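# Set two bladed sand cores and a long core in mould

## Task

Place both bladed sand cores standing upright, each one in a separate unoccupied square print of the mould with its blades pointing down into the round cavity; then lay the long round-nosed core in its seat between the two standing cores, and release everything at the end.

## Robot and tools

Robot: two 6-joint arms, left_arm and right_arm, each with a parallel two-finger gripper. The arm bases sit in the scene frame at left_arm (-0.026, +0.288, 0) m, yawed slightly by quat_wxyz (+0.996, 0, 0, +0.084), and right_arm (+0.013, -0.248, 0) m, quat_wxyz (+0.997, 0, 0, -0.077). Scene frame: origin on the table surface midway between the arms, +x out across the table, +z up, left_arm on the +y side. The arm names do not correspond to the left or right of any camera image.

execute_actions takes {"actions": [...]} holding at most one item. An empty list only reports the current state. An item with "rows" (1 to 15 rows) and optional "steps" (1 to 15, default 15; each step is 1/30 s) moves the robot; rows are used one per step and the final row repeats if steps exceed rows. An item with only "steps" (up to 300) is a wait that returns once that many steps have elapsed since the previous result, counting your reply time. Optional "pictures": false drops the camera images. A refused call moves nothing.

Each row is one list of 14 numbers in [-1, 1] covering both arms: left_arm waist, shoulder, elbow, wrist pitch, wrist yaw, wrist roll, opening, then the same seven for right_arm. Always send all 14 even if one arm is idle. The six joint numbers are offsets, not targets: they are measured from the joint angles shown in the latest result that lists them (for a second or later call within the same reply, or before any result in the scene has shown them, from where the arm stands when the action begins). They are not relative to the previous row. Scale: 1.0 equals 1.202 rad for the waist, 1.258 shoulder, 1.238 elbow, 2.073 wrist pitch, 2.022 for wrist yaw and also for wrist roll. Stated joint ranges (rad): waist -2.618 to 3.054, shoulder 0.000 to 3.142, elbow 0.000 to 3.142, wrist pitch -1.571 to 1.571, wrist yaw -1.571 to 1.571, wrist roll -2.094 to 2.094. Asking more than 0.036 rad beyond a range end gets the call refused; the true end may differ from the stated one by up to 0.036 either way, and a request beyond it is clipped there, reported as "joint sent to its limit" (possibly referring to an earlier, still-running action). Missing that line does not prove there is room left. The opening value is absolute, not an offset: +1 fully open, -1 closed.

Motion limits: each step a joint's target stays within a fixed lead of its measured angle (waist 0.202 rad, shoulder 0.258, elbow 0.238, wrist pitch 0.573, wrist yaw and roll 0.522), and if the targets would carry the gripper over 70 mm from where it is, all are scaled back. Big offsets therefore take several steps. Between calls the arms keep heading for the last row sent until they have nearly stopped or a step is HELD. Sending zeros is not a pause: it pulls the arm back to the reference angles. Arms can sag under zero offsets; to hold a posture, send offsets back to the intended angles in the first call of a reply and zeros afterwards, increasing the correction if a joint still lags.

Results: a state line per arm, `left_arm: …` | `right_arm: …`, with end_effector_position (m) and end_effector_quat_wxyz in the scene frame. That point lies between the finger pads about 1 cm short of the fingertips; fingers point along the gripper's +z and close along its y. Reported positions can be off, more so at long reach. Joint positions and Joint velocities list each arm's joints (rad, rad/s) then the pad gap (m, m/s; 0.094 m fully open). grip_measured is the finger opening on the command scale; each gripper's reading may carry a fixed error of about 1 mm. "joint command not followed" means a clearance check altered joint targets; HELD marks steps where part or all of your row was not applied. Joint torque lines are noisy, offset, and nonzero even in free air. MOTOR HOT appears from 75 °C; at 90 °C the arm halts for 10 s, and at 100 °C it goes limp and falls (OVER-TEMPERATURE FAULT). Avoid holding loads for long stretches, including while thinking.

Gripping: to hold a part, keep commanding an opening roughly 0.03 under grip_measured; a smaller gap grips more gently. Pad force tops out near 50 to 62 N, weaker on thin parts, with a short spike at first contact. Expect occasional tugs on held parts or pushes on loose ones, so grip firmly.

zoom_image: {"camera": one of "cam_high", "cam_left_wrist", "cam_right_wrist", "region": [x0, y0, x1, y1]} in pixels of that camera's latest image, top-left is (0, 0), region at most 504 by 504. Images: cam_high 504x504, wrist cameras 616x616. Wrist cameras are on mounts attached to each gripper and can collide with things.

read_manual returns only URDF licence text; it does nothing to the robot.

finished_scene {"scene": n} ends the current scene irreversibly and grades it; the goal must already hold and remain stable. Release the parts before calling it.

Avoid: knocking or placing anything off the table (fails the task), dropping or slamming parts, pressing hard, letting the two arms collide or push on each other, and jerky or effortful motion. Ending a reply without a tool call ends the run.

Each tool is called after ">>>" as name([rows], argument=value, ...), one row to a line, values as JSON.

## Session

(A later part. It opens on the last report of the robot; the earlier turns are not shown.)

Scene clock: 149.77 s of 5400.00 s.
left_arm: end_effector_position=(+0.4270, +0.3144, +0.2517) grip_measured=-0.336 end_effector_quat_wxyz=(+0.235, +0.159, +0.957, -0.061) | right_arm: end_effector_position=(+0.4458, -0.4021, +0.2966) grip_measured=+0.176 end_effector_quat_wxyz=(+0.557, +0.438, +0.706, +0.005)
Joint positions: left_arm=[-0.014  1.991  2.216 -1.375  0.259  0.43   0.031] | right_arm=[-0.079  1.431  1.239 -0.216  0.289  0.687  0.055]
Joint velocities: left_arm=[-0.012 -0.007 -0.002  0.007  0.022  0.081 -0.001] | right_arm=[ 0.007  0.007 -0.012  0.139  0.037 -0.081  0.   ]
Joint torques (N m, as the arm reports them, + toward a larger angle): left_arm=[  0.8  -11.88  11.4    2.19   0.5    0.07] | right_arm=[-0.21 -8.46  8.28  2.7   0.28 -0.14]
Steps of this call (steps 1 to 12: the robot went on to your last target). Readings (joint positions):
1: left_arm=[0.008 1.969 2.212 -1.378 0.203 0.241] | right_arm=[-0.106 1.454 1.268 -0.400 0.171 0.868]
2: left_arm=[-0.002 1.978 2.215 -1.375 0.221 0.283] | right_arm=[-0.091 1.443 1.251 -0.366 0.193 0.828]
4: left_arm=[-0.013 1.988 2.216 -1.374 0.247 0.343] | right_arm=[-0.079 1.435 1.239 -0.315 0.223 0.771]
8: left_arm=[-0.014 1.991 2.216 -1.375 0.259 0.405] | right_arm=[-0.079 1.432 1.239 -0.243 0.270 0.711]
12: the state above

>>> execute_actions([
  {"rows":[[-0.015,-0.01,0.05,0.02,0.015,0.01,-0.43,0.04,-0.03,-0.03,0.04,0.03,-0.03,0.1],[-0.03,0,0.065,0.02,0.015,0.01,-0.43,0.08,-0.05,-0.06,0.05,0.045,-0.045,0.1],[-0.045,0.01,0.08,0.02,0.015,0.01,-0.43,0.12,-0.07,-0.09,0.06,0.06,-0.06,0.1],[-0.06,0.02,0.095,0.02,0.015,0.01,-0.43,0.16,-0.09,-0.12,0.07,0.075,-0.075,0.1],[-0.075,0.03,0.11,0.02,0.015,0.01,-0.43,0.2,-0.11,-0.15,0.08,0.09,-0.09,0.1],[-0.09,0.04,0.125,0.02,0.015,0.01,-0.43,0.24,-0.13,-0.18,0.09,0.105,-0.105,0.1],[-0.105,0.05,0.14,0.02,0.015,0.01,-0.43,0.28,-0.15,-0.21,0.1,0.12,-0.12,0.1],[-0.12,0.06,0.155,0.02,0.015,0.01,-0.43,0.32,-0.17,-0.24,0.11,0.135,-0.135,0.1],[-0.135,0.07,0.17,0.02,0.015,0.01,-0.43,0.36,-0.19,-0.27,0.12,0.15,-0.15,0.1],[-0.15,0.08,0.185,0.02,0.015,0.01,-0.43,0.4,-0.21,-0.3,0.13,0.165,-0.165,0.1],[-0.165,0.09,0.2,0.02,0.015,0.01,-0.43,0.44,-0.23,-0.33,0.14,0.18,-0.18,0.1],[-0.18,0.1,0.21,0.02,0.015,0.01,-0.43,0.48,-0.25,-0.36,0.15,0.198,-0.195,0.1],[-0.195,0.115,0.21,0.02,0.015,0.01,-0.43,0.52,-0.263,-0.39,0.165,0.198,-0.209,0.1],[-0.2,0.13,0.21,0.02,0.015,0.01,-0.43,0.55,-0.263,-0.42,0.165,0.198,-0.209,0.1],[-0.2,0.14,0.21,0.02,0.015,0.01,-0.43,0.565,-0.263,-0.447,0.165,0.198,-0.209,0.1]]},
], pictures=false)

>>> execute_actions([
  {"steps":15},
])

Scene clock: 165.40 s of 5400.00 s.
left_arm: end_effector_position=(+0.4607, +0.2084, +0.2463) grip_measured=-0.336 end_effector_quat_wxyz=(+0.245, +0.277, +0.926, -0.079) | right_arm: end_effector_position=(+0.3823, -0.1999, +0.2257) grip_measured=+0.175 end_effector_quat_wxyz=(+0.572, +0.138, +0.807, -0.040)
Joint positions: left_arm=[-0.243  2.15   2.426 -1.386  0.254  0.447  0.031] | right_arm=[ 0.552  1.147  0.733 -0.011  0.592  0.348  0.055]
Joint velocities: left_arm=[-0.418  0.325  0.129  0.139  0.183  0.007 -0.001] | right_arm=[ 0.989 -0.452 -0.857  0.623  0.33  -0.535  0.   ]
Joint torques (N m, as the arm reports them, + toward a larger angle): left_arm=[  1.51 -11.07   9.63   2.12   0.21   0.05] | right_arm=[-1.12 -4.14  7.54  2.25  0.69 -0.08]
Steps of this call (steps 1 to 30: the robot went on to your last target; steps 31 to 90: nothing new was sent; then 12.13 s passed at rest; steps 91 to 105: all 15 steps of this action). Readings (joint positions):
91: left_arm=[-0.015 1.991 2.216 -1.375 0.259 0.447] | right_arm=[-0.074 1.430 1.232 -0.203 0.307 0.665]
92: left_arm=[-0.017 1.994 2.223 -1.379 0.257 0.447] | right_arm=[-0.060 1.425 1.216 -0.190 0.326 0.655]
94: left_arm=[-0.032 2.010 2.252 -1.388 0.247 0.447] | right_arm=[0.003 1.399 1.154 -0.163 0.373 0.624]
98: left_arm=[-0.101 2.059 2.326 -1.392 0.238 0.447] | right_arm=[0.219 1.316 0.989 -0.125 0.446 0.531]
105: the state above

Scene clock: 165.90 s of 5400.00 s.
left_arm: end_effector_position=(+0.4648, +0.1975, +0.2222) grip_measured=-0.336 end_effector_quat_wxyz=(+0.220, +0.285, +0.929, -0.089) | right_arm: end_effector_position=(+0.3725, -0.1958, +0.2139) grip_measured=+0.175 end_effector_quat_wxyz=(+0.576, +0.107, +0.807, -0.073)
Joint positions: left_arm=[-0.263  2.203  2.428 -1.387  0.259  0.447  0.031] | right_arm=[0.601 1.133 0.665 0.045 0.659 0.274 0.055]
Joint velocities: left_arm=[-0.007 -0.002  0.007 -0.022 -0.007 -0.037  0.   ] | right_arm=[ 0.007 -0.012 -0.022  0.022  0.037 -0.037  0.001]
Joint torques (N m, as the arm reports them, + toward a larger angle): left_arm=[  0.86 -14.35  10.34   2.13   0.44   0.03] | right_arm=[-0.09 -4.89  8.55  2.53  0.49 -0.12]
Steps of this call (steps 1 to 15: the robot went on to your last target). Readings (joint positions):
1: left_arm=[-0.255 2.161 2.428 -1.384 0.261 0.447] | right_arm=[0.579 1.136 0.708 0.004 0.600 0.332]
2: left_arm=[-0.263 2.171 2.428 -1.384 0.267 0.447] | right_arm=[0.595 1.133 0.692 0.012 0.605 0.319]
4: left_arm=[-0.268 2.189 2.428 -1.385 0.274 0.447] | right_arm=[0.601 1.133 0.672 0.015 0.616 0.301]
8: left_arm=[-0.264 2.203 2.428 -1.387 0.262 0.447] | right_arm=[0.601 1.133 0.665 0.022 0.645 0.283]
15: the state above

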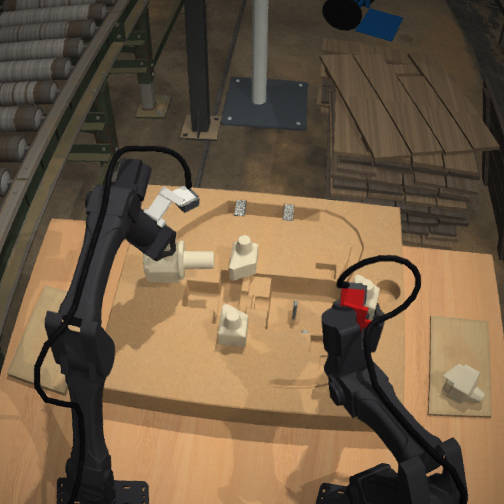

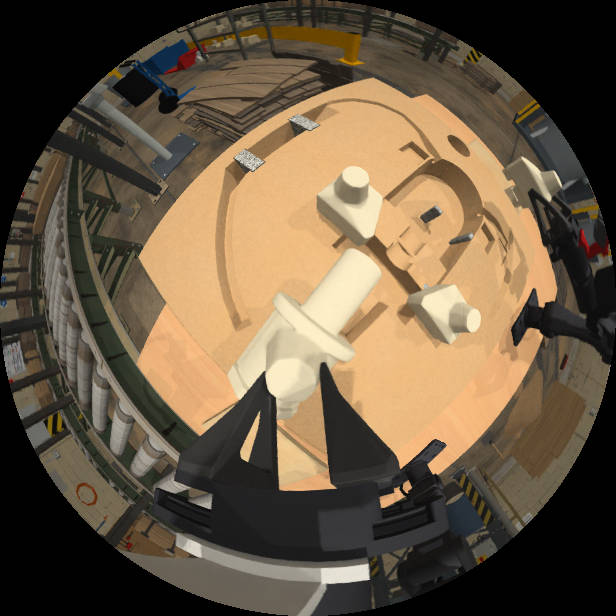

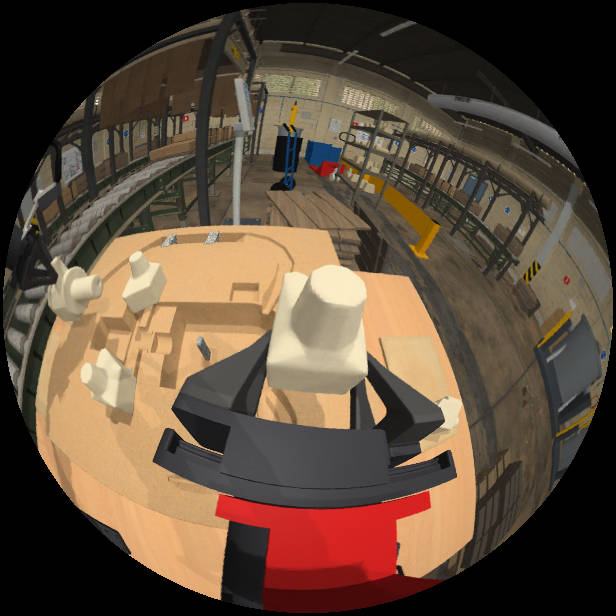

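>>> execute_actions([
  {"rows":[[-0.015,-0.03,0.02,0.025,0.01,0,-0.43,0.02,-0.02,0.01,0.04,0.015,-0.004,0.1],[-0.03,-0.03,0.01,0.03,0.01,0,-0.43,0.04,-0.02,0.01,0.04,0.015,-0.004,0.1],[-0.045,-0.035,0,0.035,0.01,0,-0.43,0.06,-0.02,0.01,0.04,0.015,-0.004,0.1],[-0.06,-0.035,-0.01,0.04,0.01,0,-0.43,0.08,-0.02,0.01,0.04,0.015,-0.004,0.1],[-0.075,-0.04,-0.02,0.045,0.01,0,-0.43,0.1,-0.02,0.01,0.045,0.015,-0.004,0.1],[-0.09,-0.04,-0.03,0.05,0.01,0,-0.43,0.12,-0.02,0.01,0.05,0.015,-0.004,0.1],[-0.105,-0.045,-0.04,0.055,0.01,0,-0.43,0.14,-0.01,0,0.06,0.015,-0.004,0.1],[-0.12,-0.045,-0.05,0.06,0.01,0,-0.43,0.16,0,-0.015,0.075,0.015,-0.004,0.1],[-0.125,-0.05,-0.06,0.065,0.01,0,-0.43,0.172,0.01,-0.03,0.09,0.015,-0.004,0.1],[-0.125,-0.05,-0.07,0.07,0.01,0,-0.43,0.172,0.02,-0.045,0.105,0.015,-0.004,0.1],[-0.125,-0.055,-0.08,0.075,0.01,0,-0.43,0.172,0.03,-0.06,0.12,0.015,-0.004,0.1],[-0.125,-0.055,-0.09,0.08,0.01,0,-0.43,0.172,0.04,-0.075,0.135,0.015,-0.004,0.1],[-0.125,-0.055,-0.1,0.085,0.01,0,-0.43,0.172,0.045,-0.09,0.15,0.015,-0.004,0.1],[-0.125,-0.055,-0.11,0.09,0.01,0,-0.43,0.172,0.05,-0.105,0.157,0.015,-0.004,0.1],[-0.125,-0.055,-0.12,0.093,0.01,0,-0.43,0.172,0.053,-0.114,0.157,0.015,-0.004,0.1]]},
], pictures=false)

>>> execute_actions([
  {"steps":18},
])

>>> zoom_image(camera="cam_high", region=[160, 215, 380, 385])

Scene clock: 181.93 s of 5400.00 s.
left_arm: end_effector_position=(+0.4446, +0.1139, +0.1954) grip_measured=-0.336 end_effector_quat_wxyz=(+0.200, +0.362, +0.903, -0.112) | right_arm: end_effector_position=(+0.3561, -0.1241, +0.1844) grip_measured=+0.175 end_effector_quat_wxyz=(+0.590, +0.030, +0.807, -0.011)
Joint positions: left_arm=[-0.433  2.187  2.295 -1.295  0.266  0.447  0.031] | right_arm=[0.805 1.187 0.549 0.24  0.666 0.271 0.055]
Joint velocities: left_arm=[-0.027 -0.022 -0.374  0.198  0.095 -0.095 -0.   ] | right_arm=[-0.007  0.315 -0.584  0.286 -0.066  0.007  0.001]
Joint torques (N m, as the arm reports them, + toward a larger angle): left_arm=[  1.88 -15.56   6.91   2.24   0.17   0.02] | right_arm=[ 0.24 -3.18  7.68  2.47  0.44 -0.08]
Steps of this call (steps 1 to 15: the robot went on to your last target; steps 16 to 90: nothing new was sent; then 12.53 s passed at rest; steps 91 to 105: all 15 steps of this action). Readings (joint positions):
91: left_arm=[-0.264 2.203 2.428 -1.387 0.258 0.447] | right_arm=[0.603 1.133 0.665 0.048 0.664 0.271]
92: left_arm=[-0.266 2.203 2.428 -1.387 0.255 0.447] | right_arm=[0.610 1.133 0.665 0.048 0.668 0.271]
94: left_arm=[-0.279 2.203 2.426 -1.383 0.243 0.447] | right_arm=[0.643 1.133 0.665 0.048 0.675 0.271]
98: left_arm=[-0.345 2.196 2.387 -1.353 0.230 0.447] | right_arm=[0.744 1.133 0.658 0.073 0.674 0.271]
105: the state above

Scene clock: 182.53 s of 5400.00 s.
left_arm: end_effector_position=(+0.4520, +0.1209, +0.1901) grip_measured=-0.336 end_effector_quat_wxyz=(+0.206, +0.356, +0.906, -0.102) | right_arm: end_effector_position=(+0.3531, -0.1264, +0.1643) grip_measured=+0.175 end_effector_quat_wxyz=(+0.582, +0.025, +0.813, -0.018)
Joint positions: left_arm=[-0.421  2.187  2.271 -1.259  0.249  0.447  0.031] | right_arm=[0.805 1.213 0.499 0.291 0.666 0.271 0.055]
Joint velocities: left_arm=[-0.002 -0.007  0.002  0.066  0.022 -0.007 -0.001] | right_arm=[ 0.017  0.012  0.007 -0.095 -0.051 -0.051  0.   ]
Joint torques (N m, as the arm reports them, + toward a larger angle): left_arm=[  0.83 -15.87   7.39   2.19   0.44   0.  ] | right_arm=[ 0.24 -3.8   8.44  2.54  0.46 -0.08]
Steps of this call (steps 1 to 18: the robot went on to your last target). Readings (joint positions):
1: left_arm=[-0.433 2.187 2.286 -1.290 0.267 0.447] | right_arm=[0.805 1.196 0.532 0.248 0.666 0.271]
2: left_arm=[-0.430 2.187 2.279 -1.284 0.264 0.447] | right_arm=[0.805 1.203 0.518 0.250 0.666 0.271]
4: left_arm=[-0.426 2.187 2.272 -1.279 0.257 0.447] | right_arm=[0.805 1.212 0.501 0.250 0.666 0.271]
8: left_arm=[-0.421 2.187 2.271 -1.269 0.250 0.447] | right_arm=[0.805 1.213 0.499 0.267 0.666 0.271]
18: the state above

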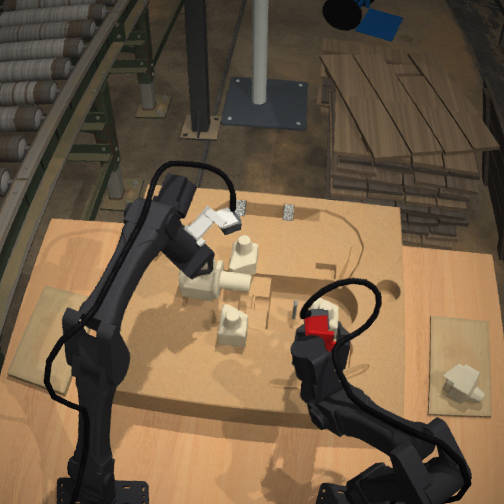

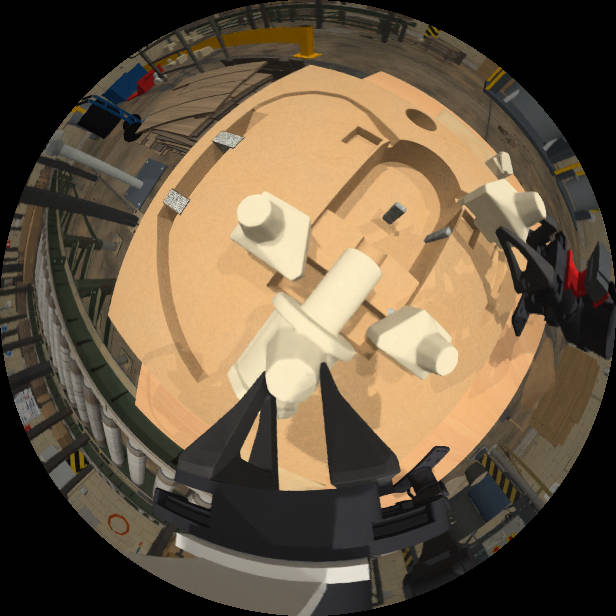

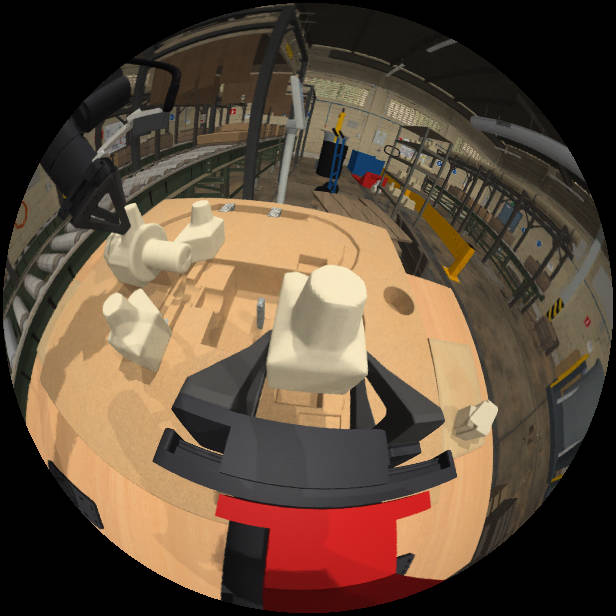

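Region (160, 215, 380, 385) of cam_high's 504x504 image, scaled by 2.291, with more detail than that image has; it fills the top 389 rows of this view, and the rest is white.

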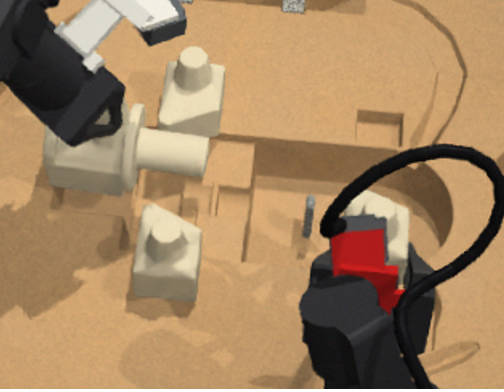

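>>> execute_actions([
  {"rows":[[0,-0.04,0,0.035,0.02,-0.01,-0.43,0,0,0.005,0.045,0.01,-0.004,0.1],[0,-0.045,-0.02,0.045,0.025,-0.02,-0.43,0,0.005,0,0.05,0.01,-0.004,0.1],[0,-0.05,-0.04,0.055,0.025,-0.02,-0.43,0,0.01,-0.005,0.06,0.01,-0.004,0.1],[0,-0.055,-0.06,0.065,0.025,-0.02,-0.43,0,0.017,-0.01,0.07,0.01,-0.004,0.1],[0,-0.06,-0.08,0.075,0.025,-0.02,-0.43,0,0.024,-0.015,0.08,0.01,-0.004,0.1],[0,-0.07,-0.1,0.085,0.025,-0.02,-0.43,0,0.031,-0.02,0.09,0.01,-0.004,0.1],[0,-0.075,-0.12,0.095,0.025,-0.02,-0.43,0,0.038,-0.025,0.103,0.01,-0.004,0.1],[0,-0.08,-0.145,0.097,0.025,-0.02,-0.43,0,0.046,-0.028,0.103,0.01,-0.004,0.1]]},
], pictures=false)

>>> execute_actions([
  {"steps":15},
])

>>> zoom_image(camera="cam_high", region=[160, 215, 380, 385])

>>> zoom_image(camera="cam_right_wrist", region=[230, 320, 400, 450])

>>> zoom_image(camera="cam_left_wrist", region=[400, 130, 580, 310])

Scene clock: 198.03 s of 5400.00 s.
left_arm: end_effector_position=(+0.4503, +0.1192, +0.1793) grip_measured=-0.336 end_effector_quat_wxyz=(+0.220, +0.343, +0.906, -0.110) | right_arm: end_effector_position=(+0.3547, -0.1253, +0.1462) grip_measured=+0.175 end_effector_quat_wxyz=(+0.583, +0.025, +0.812, -0.017)
Joint positions: left_arm=[-0.421  2.118  2.101 -1.125  0.262  0.414  0.031] | right_arm=[0.805 1.276 0.451 0.406 0.666 0.27  0.055]
Joint velocities: left_arm=[-0.022  0.002 -0.027  0.051  0.081 -0.022 -0.   ] | right_arm=[-0.007 -0.007  0.007  0.183  0.066 -0.095  0.001]
Joint torques (N m, as the arm reports them, + toward a larger angle): left_arm=[  0.08 -13.75   6.21   2.22   0.51  -0.07] | right_arm=[-0.06 -3.6   7.35  2.59  0.42 -0.09]
Steps of this call (steps 1 to 15: the robot went on to your last target; steps 16 to 90: nothing new was sent; then 12.00 s passed at rest; steps 91 to 105: all 15 steps of this action). Readings (joint positions):
91: left_arm=[-0.421 2.187 2.271 -1.258 0.249 0.445] | right_arm=[0.805 1.213 0.499 0.294 0.666 0.271]
92: left_arm=[-0.421 2.185 2.265 -1.253 0.250 0.439] | right_arm=[0.805 1.213 0.497 0.297 0.666 0.270]
94: left_arm=[-0.421 2.173 2.233 -1.229 0.252 0.429] | right_arm=[0.805 1.215 0.491 0.318 0.666 0.270]
98: left_arm=[-0.421 2.138 2.141 -1.166 0.258 0.420] | right_arm=[0.805 1.250 0.470 0.381 0.666 0.270]
105: the state above

Scene clock: 198.53 s of 5400.00 s.
left_arm: end_effector_position=(+0.4512, +0.1187, +0.1794) grip_measured=-0.336 end_effector_quat_wxyz=(+0.222, +0.342, +0.906, -0.111) | right_arm: end_effector_position=(+0.3560, -0.1242, +0.1501) grip_measured=+0.175 end_effector_quat_wxyz=(+0.589, +0.029, +0.807, -0.012)
Joint positions: left_arm=[-0.421  2.118  2.099 -1.119  0.263  0.412  0.031] | right_arm=[0.805 1.276 0.451 0.426 0.666 0.27  0.055]
Joint velocities: left_arm=[-0.007 -0.012 -0.012  0.037 -0.007  0.007  0.   ] | right_arm=[ 0.002 -0.002 -0.012 -0.022 -0.022 -0.081 -0.   ]
Joint torques (N m, as the arm reports them, + toward a larger angle): left_arm=[  0.06 -13.74   6.28   2.27   0.49  -0.06] | right_arm=[ 0.   -3.58  7.37  2.55  0.41 -0.09]
Steps of this call (steps 1 to 15: the robot went on to your last target). Readings (joint positions):
1: left_arm=[-0.421 2.118 2.100 -1.123 0.262 0.414] | right_arm=[0.805 1.276 0.451 0.410 0.666 0.270]
2: left_arm=[-0.421 2.118 2.100 -1.122 0.262 0.414] | right_arm=[0.805 1.276 0.451 0.414 0.666 0.270]
4: left_arm=[-0.421 2.118 2.100 -1.121 0.263 0.413] | right_arm=[0.805 1.276 0.451 0.420 0.666 0.270]
8: left_arm=[-0.421 2.118 2.099 -1.119 0.263 0.412] | right_arm=[0.805 1.276 0.451 0.425 0.666 0.270]
15: the state above

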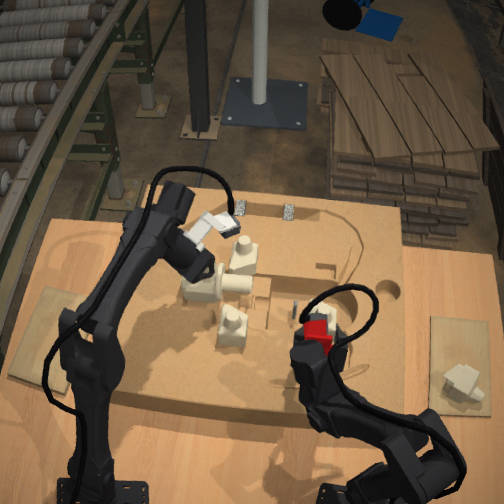

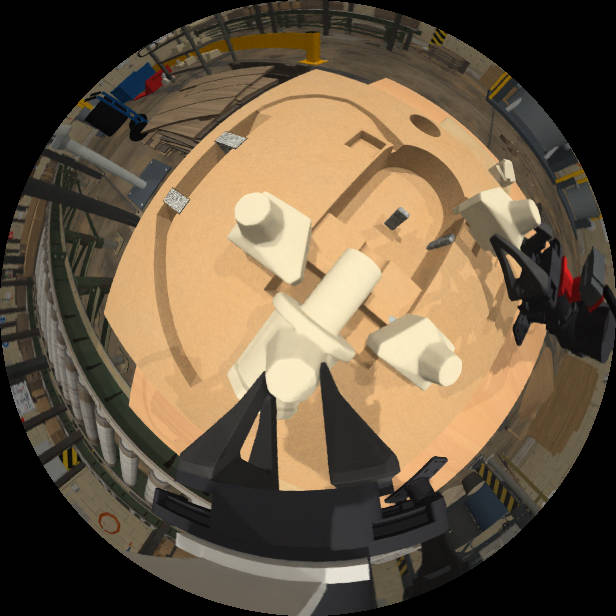

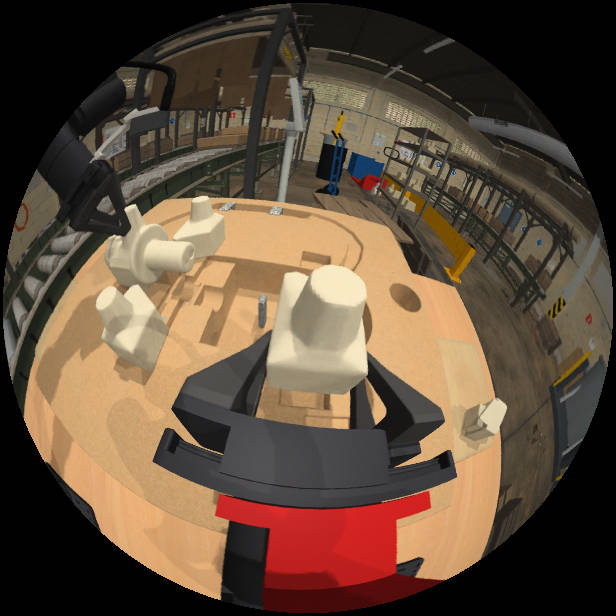

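Region (160, 215, 380, 385) of cam_high's 504x504 image, scaled by 2.291, with more detail than that image has; it fills the top 389 rows of this view, and the rest is white.

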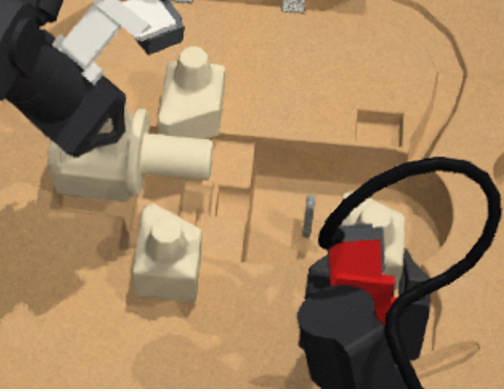

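Region (230, 320, 400, 450) of cam_right_wrist's 616x616 image, scaled by 2.965, with more detail than that image has; it fills the top 385 rows of this view, and the rest is white.

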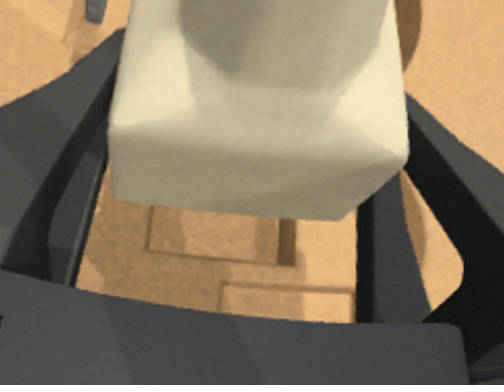

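Region (400, 130, 580, 310) of cam_left_wrist's 616x616 image, scaled by 2.800, with more detail than that image has.

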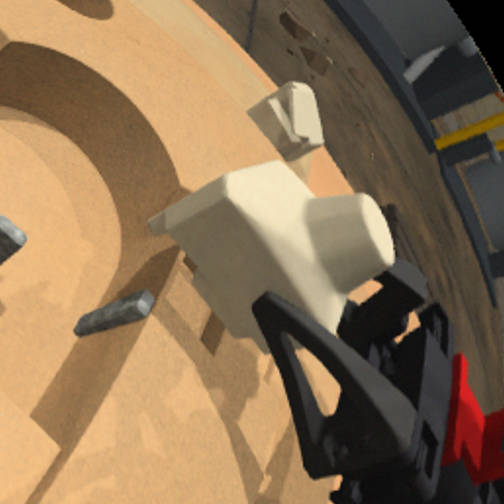

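>>> execute_actions([
  {"rows":[[0,-0.01,0,0.025,0.012,0.01,-0.43,0.02,-0.03,-0.005,0.03,0.02,0.01,0.1],[0,-0.005,-0.01,0.022,0.012,0.01,-0.43,0.036,-0.045,-0.015,0.025,0.028,0.01,0.1],[0,0,-0.02,0.022,0.012,0.01,-0.43,0.036,-0.045,-0.025,0.022,0.028,0.01,0.1]]},
], pictures=false)

>>> execute_actions([
  {"steps":10},
])

>>> zoom_image(camera="cam_high", region=[160, 215, 380, 385])

>>> zoom_image(camera="cam_right_wrist", region=[230, 320, 400, 450])

>>> zoom_image(camera="cam_left_wrist", region=[400, 130, 580, 310])

Scene clock: 209.57 s of 5400.00 s.
left_arm: end_effector_position=(+0.4509, +0.1187, +0.1782) grip_measured=-0.336 end_effector_quat_wxyz=(+0.222, +0.349, +0.904, -0.109) | right_arm: end_effector_position=(+0.3445, -0.1217, +0.1400) grip_measured=+0.175 end_effector_quat_wxyz=(+0.583, +0.020, +0.812, -0.014)
Joint positions: left_arm=[-0.421  2.118  2.095 -1.118  0.263  0.427  0.031] | right_arm=[0.84  1.261 0.414 0.422 0.687 0.282 0.055]
Joint velocities: left_arm=[ 0.002  0.002  0.002 -0.007 -0.066  0.022 -0.001] | right_arm=[ 0.002 -0.012  0.007  0.007 -0.007  0.022 -0.001]
Joint torques (N m, as the arm reports them, + toward a larger angle): left_arm=[  0.05 -11.14   5.08   2.08   0.39   0.07] | right_arm=[ 0.73 -5.79  6.89  2.27  0.59  0.1 ]
Steps of this call (steps 1 to 15: the robot went on to your last target; steps 16 to 90: nothing new was sent; then 7.53 s passed at rest; steps 91 to 105: all 15 steps of this action). Readings (joint positions):
91: left_arm=[-0.421 2.118 2.099 -1.119 0.263 0.414] | right_arm=[0.807 1.276 0.450 0.427 0.669 0.271]
92: left_arm=[-0.421 2.118 2.099 -1.119 0.263 0.417] | right_arm=[0.814 1.274 0.446 0.427 0.677 0.274]
94: left_arm=[-0.421 2.118 2.095 -1.119 0.263 0.421] | right_arm=[0.832 1.265 0.430 0.426 0.684 0.276]
98: left_arm=[-0.421 2.118 2.095 -1.118 0.263 0.425] | right_arm=[0.840 1.261 0.414 0.420 0.686 0.279]
105: the state above

Scene clock: 209.90 s of 5400.00 s.
left_arm: end_effector_position=(+0.4509, +0.1187, +0.1782) grip_measured=-0.336 end_effector_quat_wxyz=(+0.222, +0.349, +0.904, -0.109) | right_arm: end_effector_position=(+0.3445, -0.1217, +0.1400) grip_measured=+0.175 end_effector_quat_wxyz=(+0.583, +0.020, +0.812, -0.014)
Joint positions: left_arm=[-0.421  2.118  2.095 -1.118  0.263  0.428  0.031] | right_arm=[0.84  1.261 0.414 0.422 0.687 0.282 0.055]
Joint velocities: left_arm=[ 0.012 -0.017 -0.012  0.037  0.007  0.037  0.   ] | right_arm=[-0.022 -0.002  0.002  0.007 -0.037 -0.037 -0.   ]
Joint torques (N m, as the arm reports them, + toward a larger angle): left_arm=[  0.1  -11.23   5.15   2.07   0.39   0.08] | right_arm=[ 0.78 -5.79  6.88  2.25  0.61  0.08]
Steps of this call (steps 1 to 10: the robot went on to your last target). Readings (joint positions):
1: left_arm=[-0.421 2.118 2.095 -1.118 0.263 0.427] | right_arm=[0.840 1.261 0.414 0.422 0.687 0.282]
2: left_arm=[-0.421 2.118 2.095 -1.118 0.263 0.427] | right_arm=[0.840 1.261 0.414 0.422 0.687 0.282]
4: left_arm=[-0.421 2.118 2.095 -1.118 0.263 0.428] | right_arm=[0.840 1.261 0.414 0.422 0.687 0.282]
8: left_arm=[-0.421 2.118 2.095 -1.118 0.263 0.428] | right_arm=[0.840 1.261 0.414 0.422 0.687 0.282]
10: the state above

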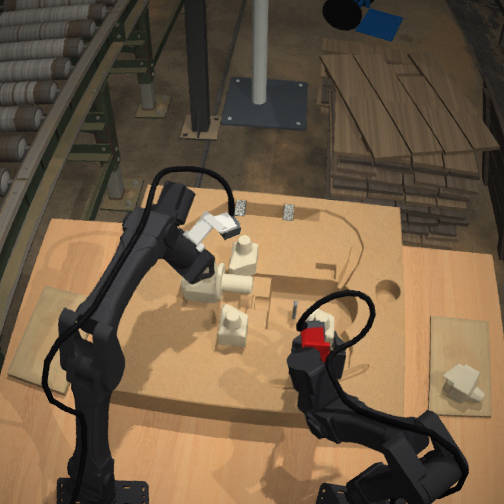

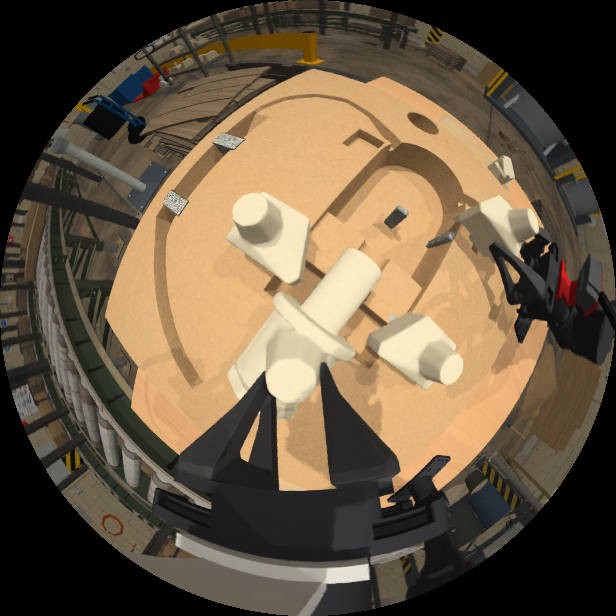

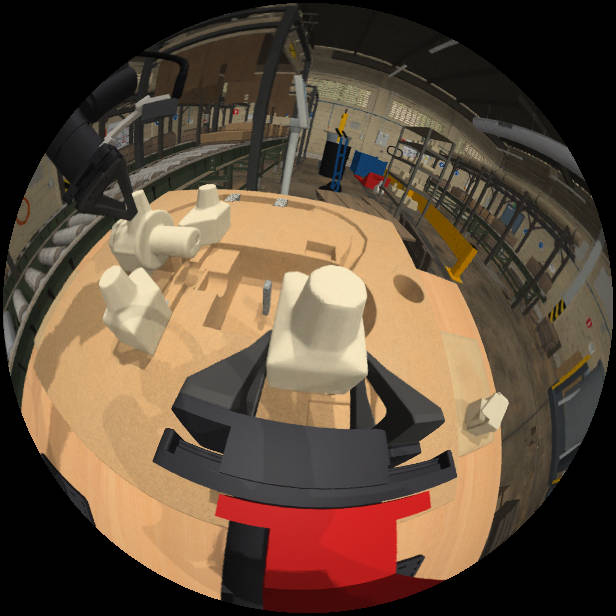

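Region (160, 215, 380, 385) of cam_high's 504x504 image, scaled by 2.291, with more detail than that image has; it fills the top 389 rows of this view, and the rest is white.

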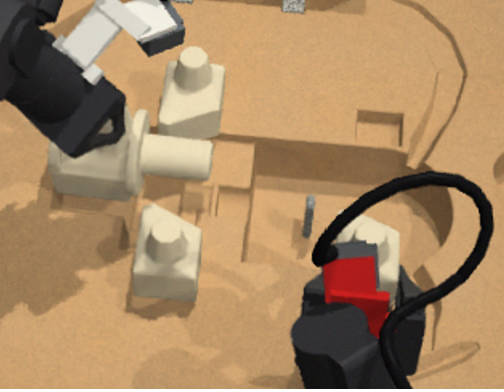

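Region (230, 320, 400, 450) of cam_right_wrist's 616x616 image, scaled by 2.965, with more detail than that image has; it fills the top 385 rows of this view, and the rest is white.

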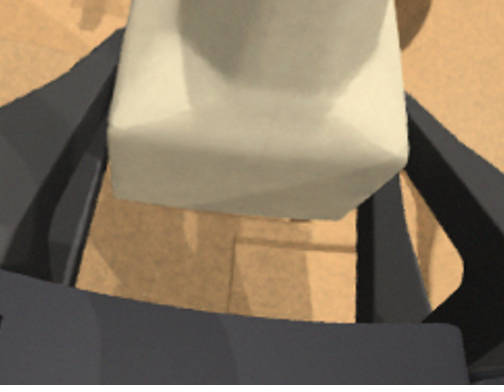

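Region (400, 130, 580, 310) of cam_left_wrist's 616x616 image, scaled by 2.800, with more detail than that image has.

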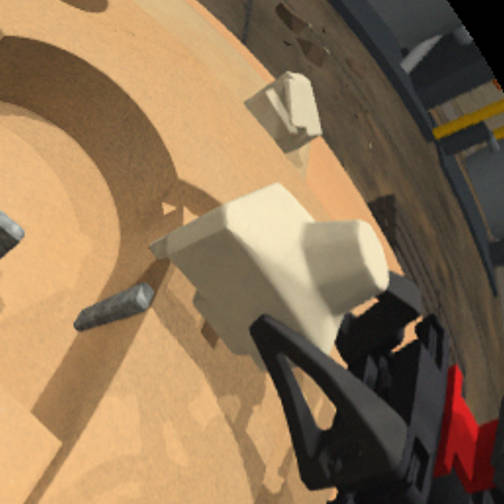

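>>> execute_actions([
  {"rows":[[0,0.01,-0.02,0.022,0.012,0,-0.43,0,-0.01,-0.01,0.04,0.018,0,0.1],[0,0.015,-0.03,0.022,0.012,0,-0.43,0,-0.01,-0.02,0.05,0.018,0,0.1],[0,0.015,-0.04,0.022,0.012,0,-0.43,0,-0.01,-0.025,0.057,0.018,0,0.1]]},
], pictures=false)

>>> execute_actions([
  {"steps":10},
])

>>> zoom_image(camera="cam_high", region=[160, 215, 380, 385])

>>> zoom_image(camera="cam_left_wrist", region=[400, 130, 580, 310])

Scene clock: 218.67 s of 5400.00 s.
left_arm: end_effector_position=(+0.4518, +0.1178, +0.1772) grip_measured=-0.336 end_effector_quat_wxyz=(+0.224, +0.350, +0.903, -0.111) | right_arm: end_effector_position=(+0.3431, -0.1230, +0.1400) grip_measured=+0.175 end_effector_quat_wxyz=(+0.593, +0.027, +0.805, -0.005)
Joint positions: left_arm=[-0.421  2.118  2.089 -1.108  0.267  0.428  0.031] | right_arm=[0.84  1.261 0.383 0.484 0.688 0.282 0.055]
Joint velocities: left_arm=[-0.002 -0.002 -0.002 -0.007  0.037 -0.081  0.   ] | right_arm=[-0.007  0.012  0.012 -0.051 -0.037  0.022  0.   ]
Joint torques (N m, as the arm reports them, + toward a larger angle): left_arm=[ 0.06 -9.66  3.28  1.96  0.37  0.  ] | right_arm=[ 0.   -3.77  6.33  2.34  0.61  0.  ]
Steps of this call (steps 1 to 15: the robot went on to your last target; steps 16 to 90: nothing new was sent; then 5.27 s passed at rest; steps 91 to 105: all 15 steps of this action). Readings (joint positions):
91: left_arm=[-0.421 2.118 2.095 -1.118 0.263 0.428] | right_arm=[0.840 1.261 0.412 0.426 0.688 0.282]
92: left_arm=[-0.421 2.118 2.093 -1.116 0.264 0.428] | right_arm=[0.840 1.261 0.406 0.436 0.688 0.282]
94: left_arm=[-0.421 2.118 2.089 -1.113 0.265 0.428] | right_arm=[0.840 1.261 0.394 0.461 0.688 0.282]
98: left_arm=[-0.421 2.118 2.089 -1.108 0.267 0.428] | right_arm=[0.840 1.261 0.385 0.480 0.688 0.282]
105: the state above

Scene clock: 219.00 s of 5400.00 s.
left_arm: end_effector_position=(+0.4518, +0.1178, +0.1772) grip_measured=-0.336 end_effector_quat_wxyz=(+0.224, +0.350, +0.903, -0.111) | right_arm: end_effector_position=(+0.3432, -0.1230, +0.1401) grip_measured=+0.175 end_effector_quat_wxyz=(+0.593, +0.027, +0.805, -0.005)
Joint positions: left_arm=[-0.421  2.118  2.089 -1.108  0.267  0.428  0.031] | right_arm=[0.84  1.261 0.383 0.484 0.688 0.282 0.055]
Joint velocities: left_arm=[-0.007 -0.012  0.012  0.007  0.022  0.037 -0.   ] | right_arm=[-0.012  0.012  0.002 -0.051  0.007 -0.007  0.001]
Joint torques (N m, as the arm reports them, + toward a larger angle): left_arm=[ 0.04 -9.66  3.27  1.99  0.36  0.  ] | right_arm=[ 0.03 -3.8   6.28  2.33  0.6   0.01]
Steps of this call (steps 1 to 10: the robot went on to your last target). Readings (joint positions):
1: left_arm=[-0.421 2.118 2.089 -1.108 0.267 0.428] | right_arm=[0.840 1.261 0.383 0.484 0.688 0.282]
2: left_arm=[-0.421 2.118 2.089 -1.108 0.267 0.428] | right_arm=[0.840 1.261 0.383 0.484 0.688 0.282]
4: left_arm=[-0.421 2.118 2.089 -1.108 0.267 0.428] | right_arm=[0.840 1.261 0.383 0.484 0.688 0.282]
8: left_arm=[-0.421 2.118 2.089 -1.108 0.267 0.428] | right_arm=[0.840 1.261 0.383 0.484 0.688 0.282]
10: the state above

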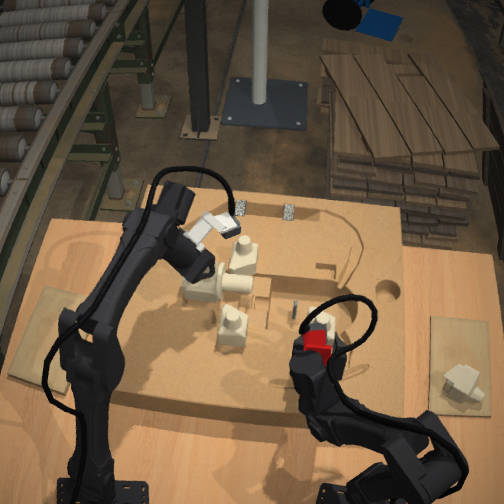

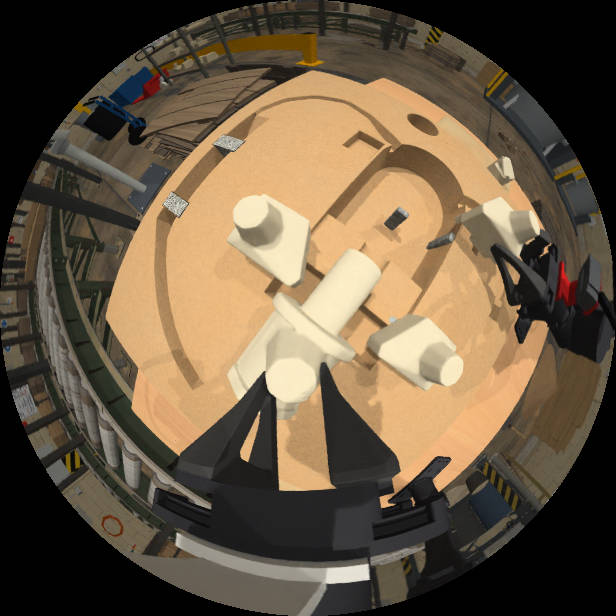

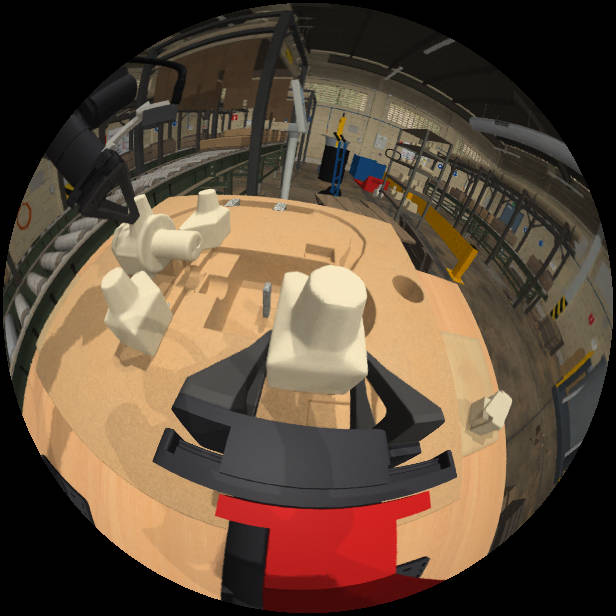

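Region (160, 215, 380, 385) of cam_high's 504x504 image, scaled by 2.291, with more detail than that image has; it fills the top 389 rows of this view, and the rest is white.

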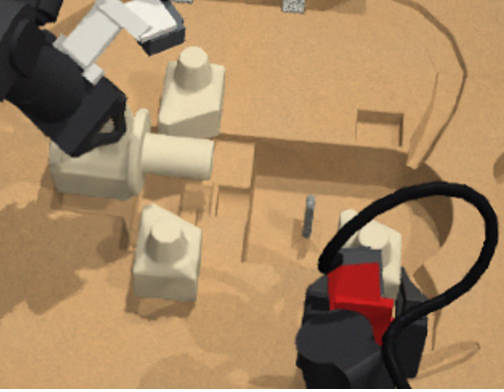

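Region (400, 130, 580, 310) of cam_left_wrist's 616x616 image, scaled by 2.800, with more detail than that image has.

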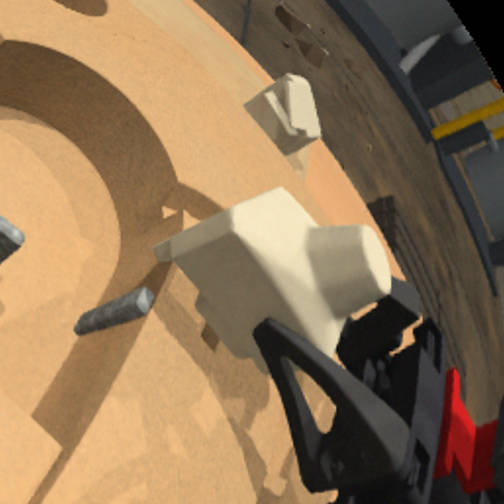

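>>> execute_actions([
  {"rows":[[0,-0.055,0.01,0.015,0.012,0,-0.43,0,-0.045,0.01,0.035,0.01,0,0.1],[0,-0.055,0.01,0.01,0.012,0,-0.43,0,-0.045,0.01,0.035,0.015,0,0.1],[0,-0.055,0.01,0.005,0.012,0,-0.43,0,-0.045,0.01,0.035,0.022,0,0.1],[0,-0.055,0.01,0.0,0.012,0,-0.43,0,-0.045,0.01,0.03,0.022,0,0.1],[0,-0.055,0.01,0.0,0.012,0,-0.43,0,-0.045,0.01,0.025,0.022,0,0.1],[0,-0.055,0.01,0.0,0.012,0,-0.43,0,-0.045,0.01,0.02,0.022,0,0.1]]},
], pictures=false)

>>> execute_actions([
  {"steps":8},
])

>>> zoom_image(camera="cam_high", region=[160, 215, 380, 385])

>>> zoom_image(camera="cam_left_wrist", region=[430, 180, 550, 300])

>>> zoom_image(camera="cam_right_wrist", region=[80, 170, 260, 350])

Scene clock: 230.20 s of 5400.00 s.
left_arm: end_effector_position=(+0.4414, +0.1212, +0.1824) grip_measured=-0.336 end_effector_quat_wxyz=(+0.212, +0.349, +0.906, -0.110) | right_arm: end_effector_position=(+0.3420, -0.1270, +0.1427) grip_measured=+0.175 end_effector_quat_wxyz=(+0.595, +0.032, +0.803, -0.012)
Joint positions: left_arm=[-0.421  2.098  2.089 -1.152  0.263  0.428  0.031] | right_arm=[0.84  1.246 0.383 0.468 0.706 0.282 0.055]
Joint velocities: left_arm=[-0.012 -0.002  0.007  0.022  0.037 -0.022 -0.   ] | right_arm=[ 0.002  0.012  0.002 -0.051  0.037 -0.022  0.   ]
Joint torques (N m, as the arm reports them, + toward a larger angle): left_arm=[ -0.06 -14.97   7.81   2.03   0.45  -0.01] | right_arm=[-0.1  -5.51  7.22  2.34  0.48  0.  ]
Steps of this call (steps 1 to 15: the robot went on to your last target; steps 16 to 90: nothing new was sent; then 7.70 s passed at rest; steps 91 to 105: all 15 steps of this action). Readings (joint positions):
91: left_arm=[-0.421 2.112 2.089 -1.107 0.266 0.428] | right_arm=[0.840 1.261 0.383 0.485 0.688 0.282]
92: left_arm=[-0.421 2.109 2.089 -1.113 0.265 0.428] | right_arm=[0.840 1.258 0.383 0.485 0.689 0.282]
94: left_arm=[-0.421 2.104 2.089 -1.122 0.264 0.428] | right_arm=[0.840 1.251 0.383 0.485 0.694 0.282]
98: left_arm=[-0.421 2.098 2.089 -1.144 0.263 0.428] | right_arm=[0.840 1.246 0.383 0.480 0.703 0.282]
105: the state above

Scene clock: 230.47 s of 5400.00 s.
left_arm: end_effector_position=(+0.4413, +0.1212, +0.1823) grip_measured=-0.336 end_effector_quat_wxyz=(+0.212, +0.349, +0.906, -0.110) | right_arm: end_effector_position=(+0.3419, -0.1271, +0.1425) grip_measured=+0.175 end_effector_quat_wxyz=(+0.595, +0.032, +0.803, -0.013)
Joint positions: left_arm=[-0.421  2.098  2.089 -1.152  0.263  0.428  0.031] | right_arm=[0.84  1.246 0.383 0.467 0.706 0.282 0.055]
Joint velocities: left_arm=[-0.007 -0.012 -0.012 -0.037  0.007 -0.022  0.001] | right_arm=[ 0.002 -0.002  0.002  0.007 -0.007 -0.081 -0.   ]
Joint torques (N m, as the arm reports them, + toward a larger angle): left_arm=[  0.06 -14.95   7.81   2.03   0.44   0.  ] | right_arm=[-0.01 -5.51  7.25  2.34  0.51 -0.01]
Steps of this call (steps 1 to 8: the robot went on to your last target). Readings (joint positions):
1: left_arm=[-0.421 2.098 2.089 -1.152 0.263 0.428] | right_arm=[0.840 1.246 0.383 0.468 0.706 0.282]
2: left_arm=[-0.421 2.098 2.089 -1.152 0.263 0.428] | right_arm=[0.840 1.246 0.383 0.468 0.706 0.282]
4: left_arm=[-0.421 2.098 2.089 -1.152 0.263 0.428] | right_arm=[0.840 1.246 0.383 0.468 0.706 0.282]
8: the state above

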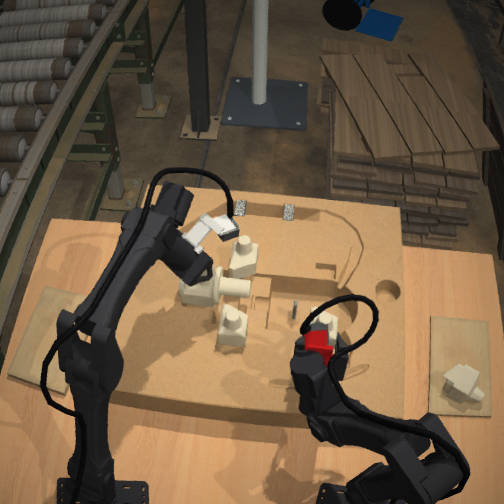

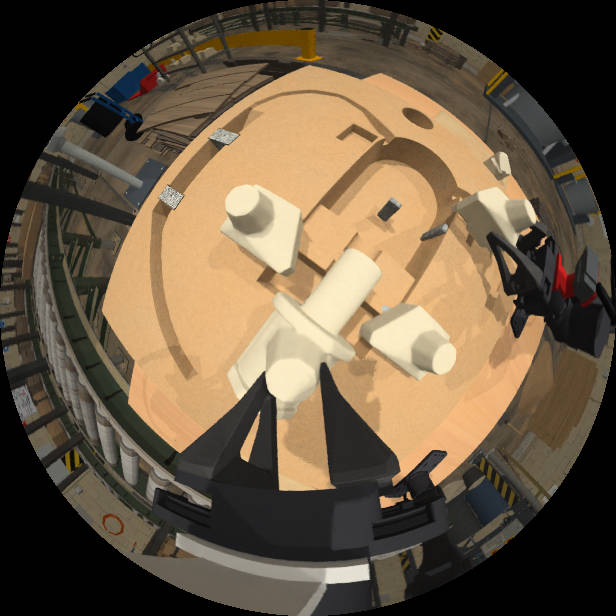

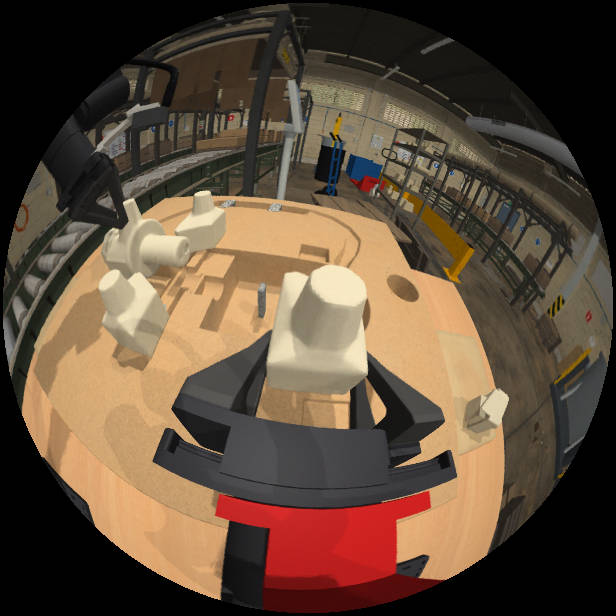

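Region (160, 215, 380, 385) of cam_high's 504x504 image, scaled by 2.291, with more detail than that image has; it fills the top 389 rows of this view, and the rest is white.

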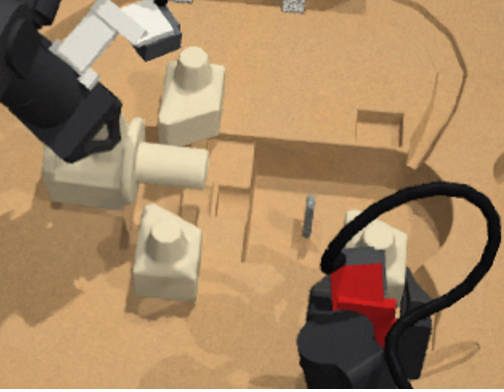

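Region (430, 180, 550, 300) of cam_left_wrist's 616x616 image, scaled by 4.200, with more detail than that image has.

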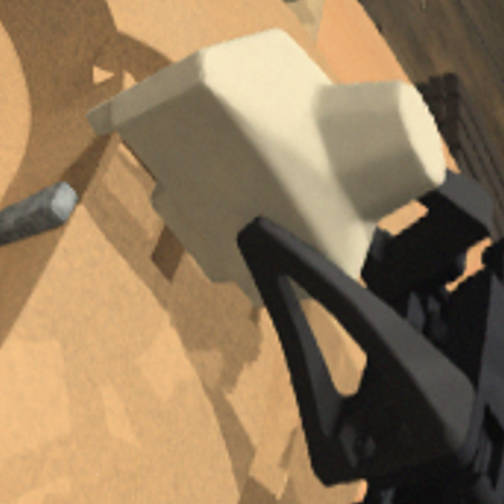

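Region (80, 170, 260, 350) of cam_right_wrist's 616x616 image, scaled by 2.800, with more detail than that image has.

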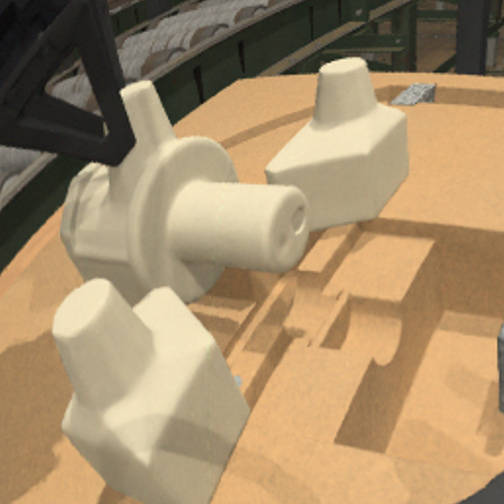

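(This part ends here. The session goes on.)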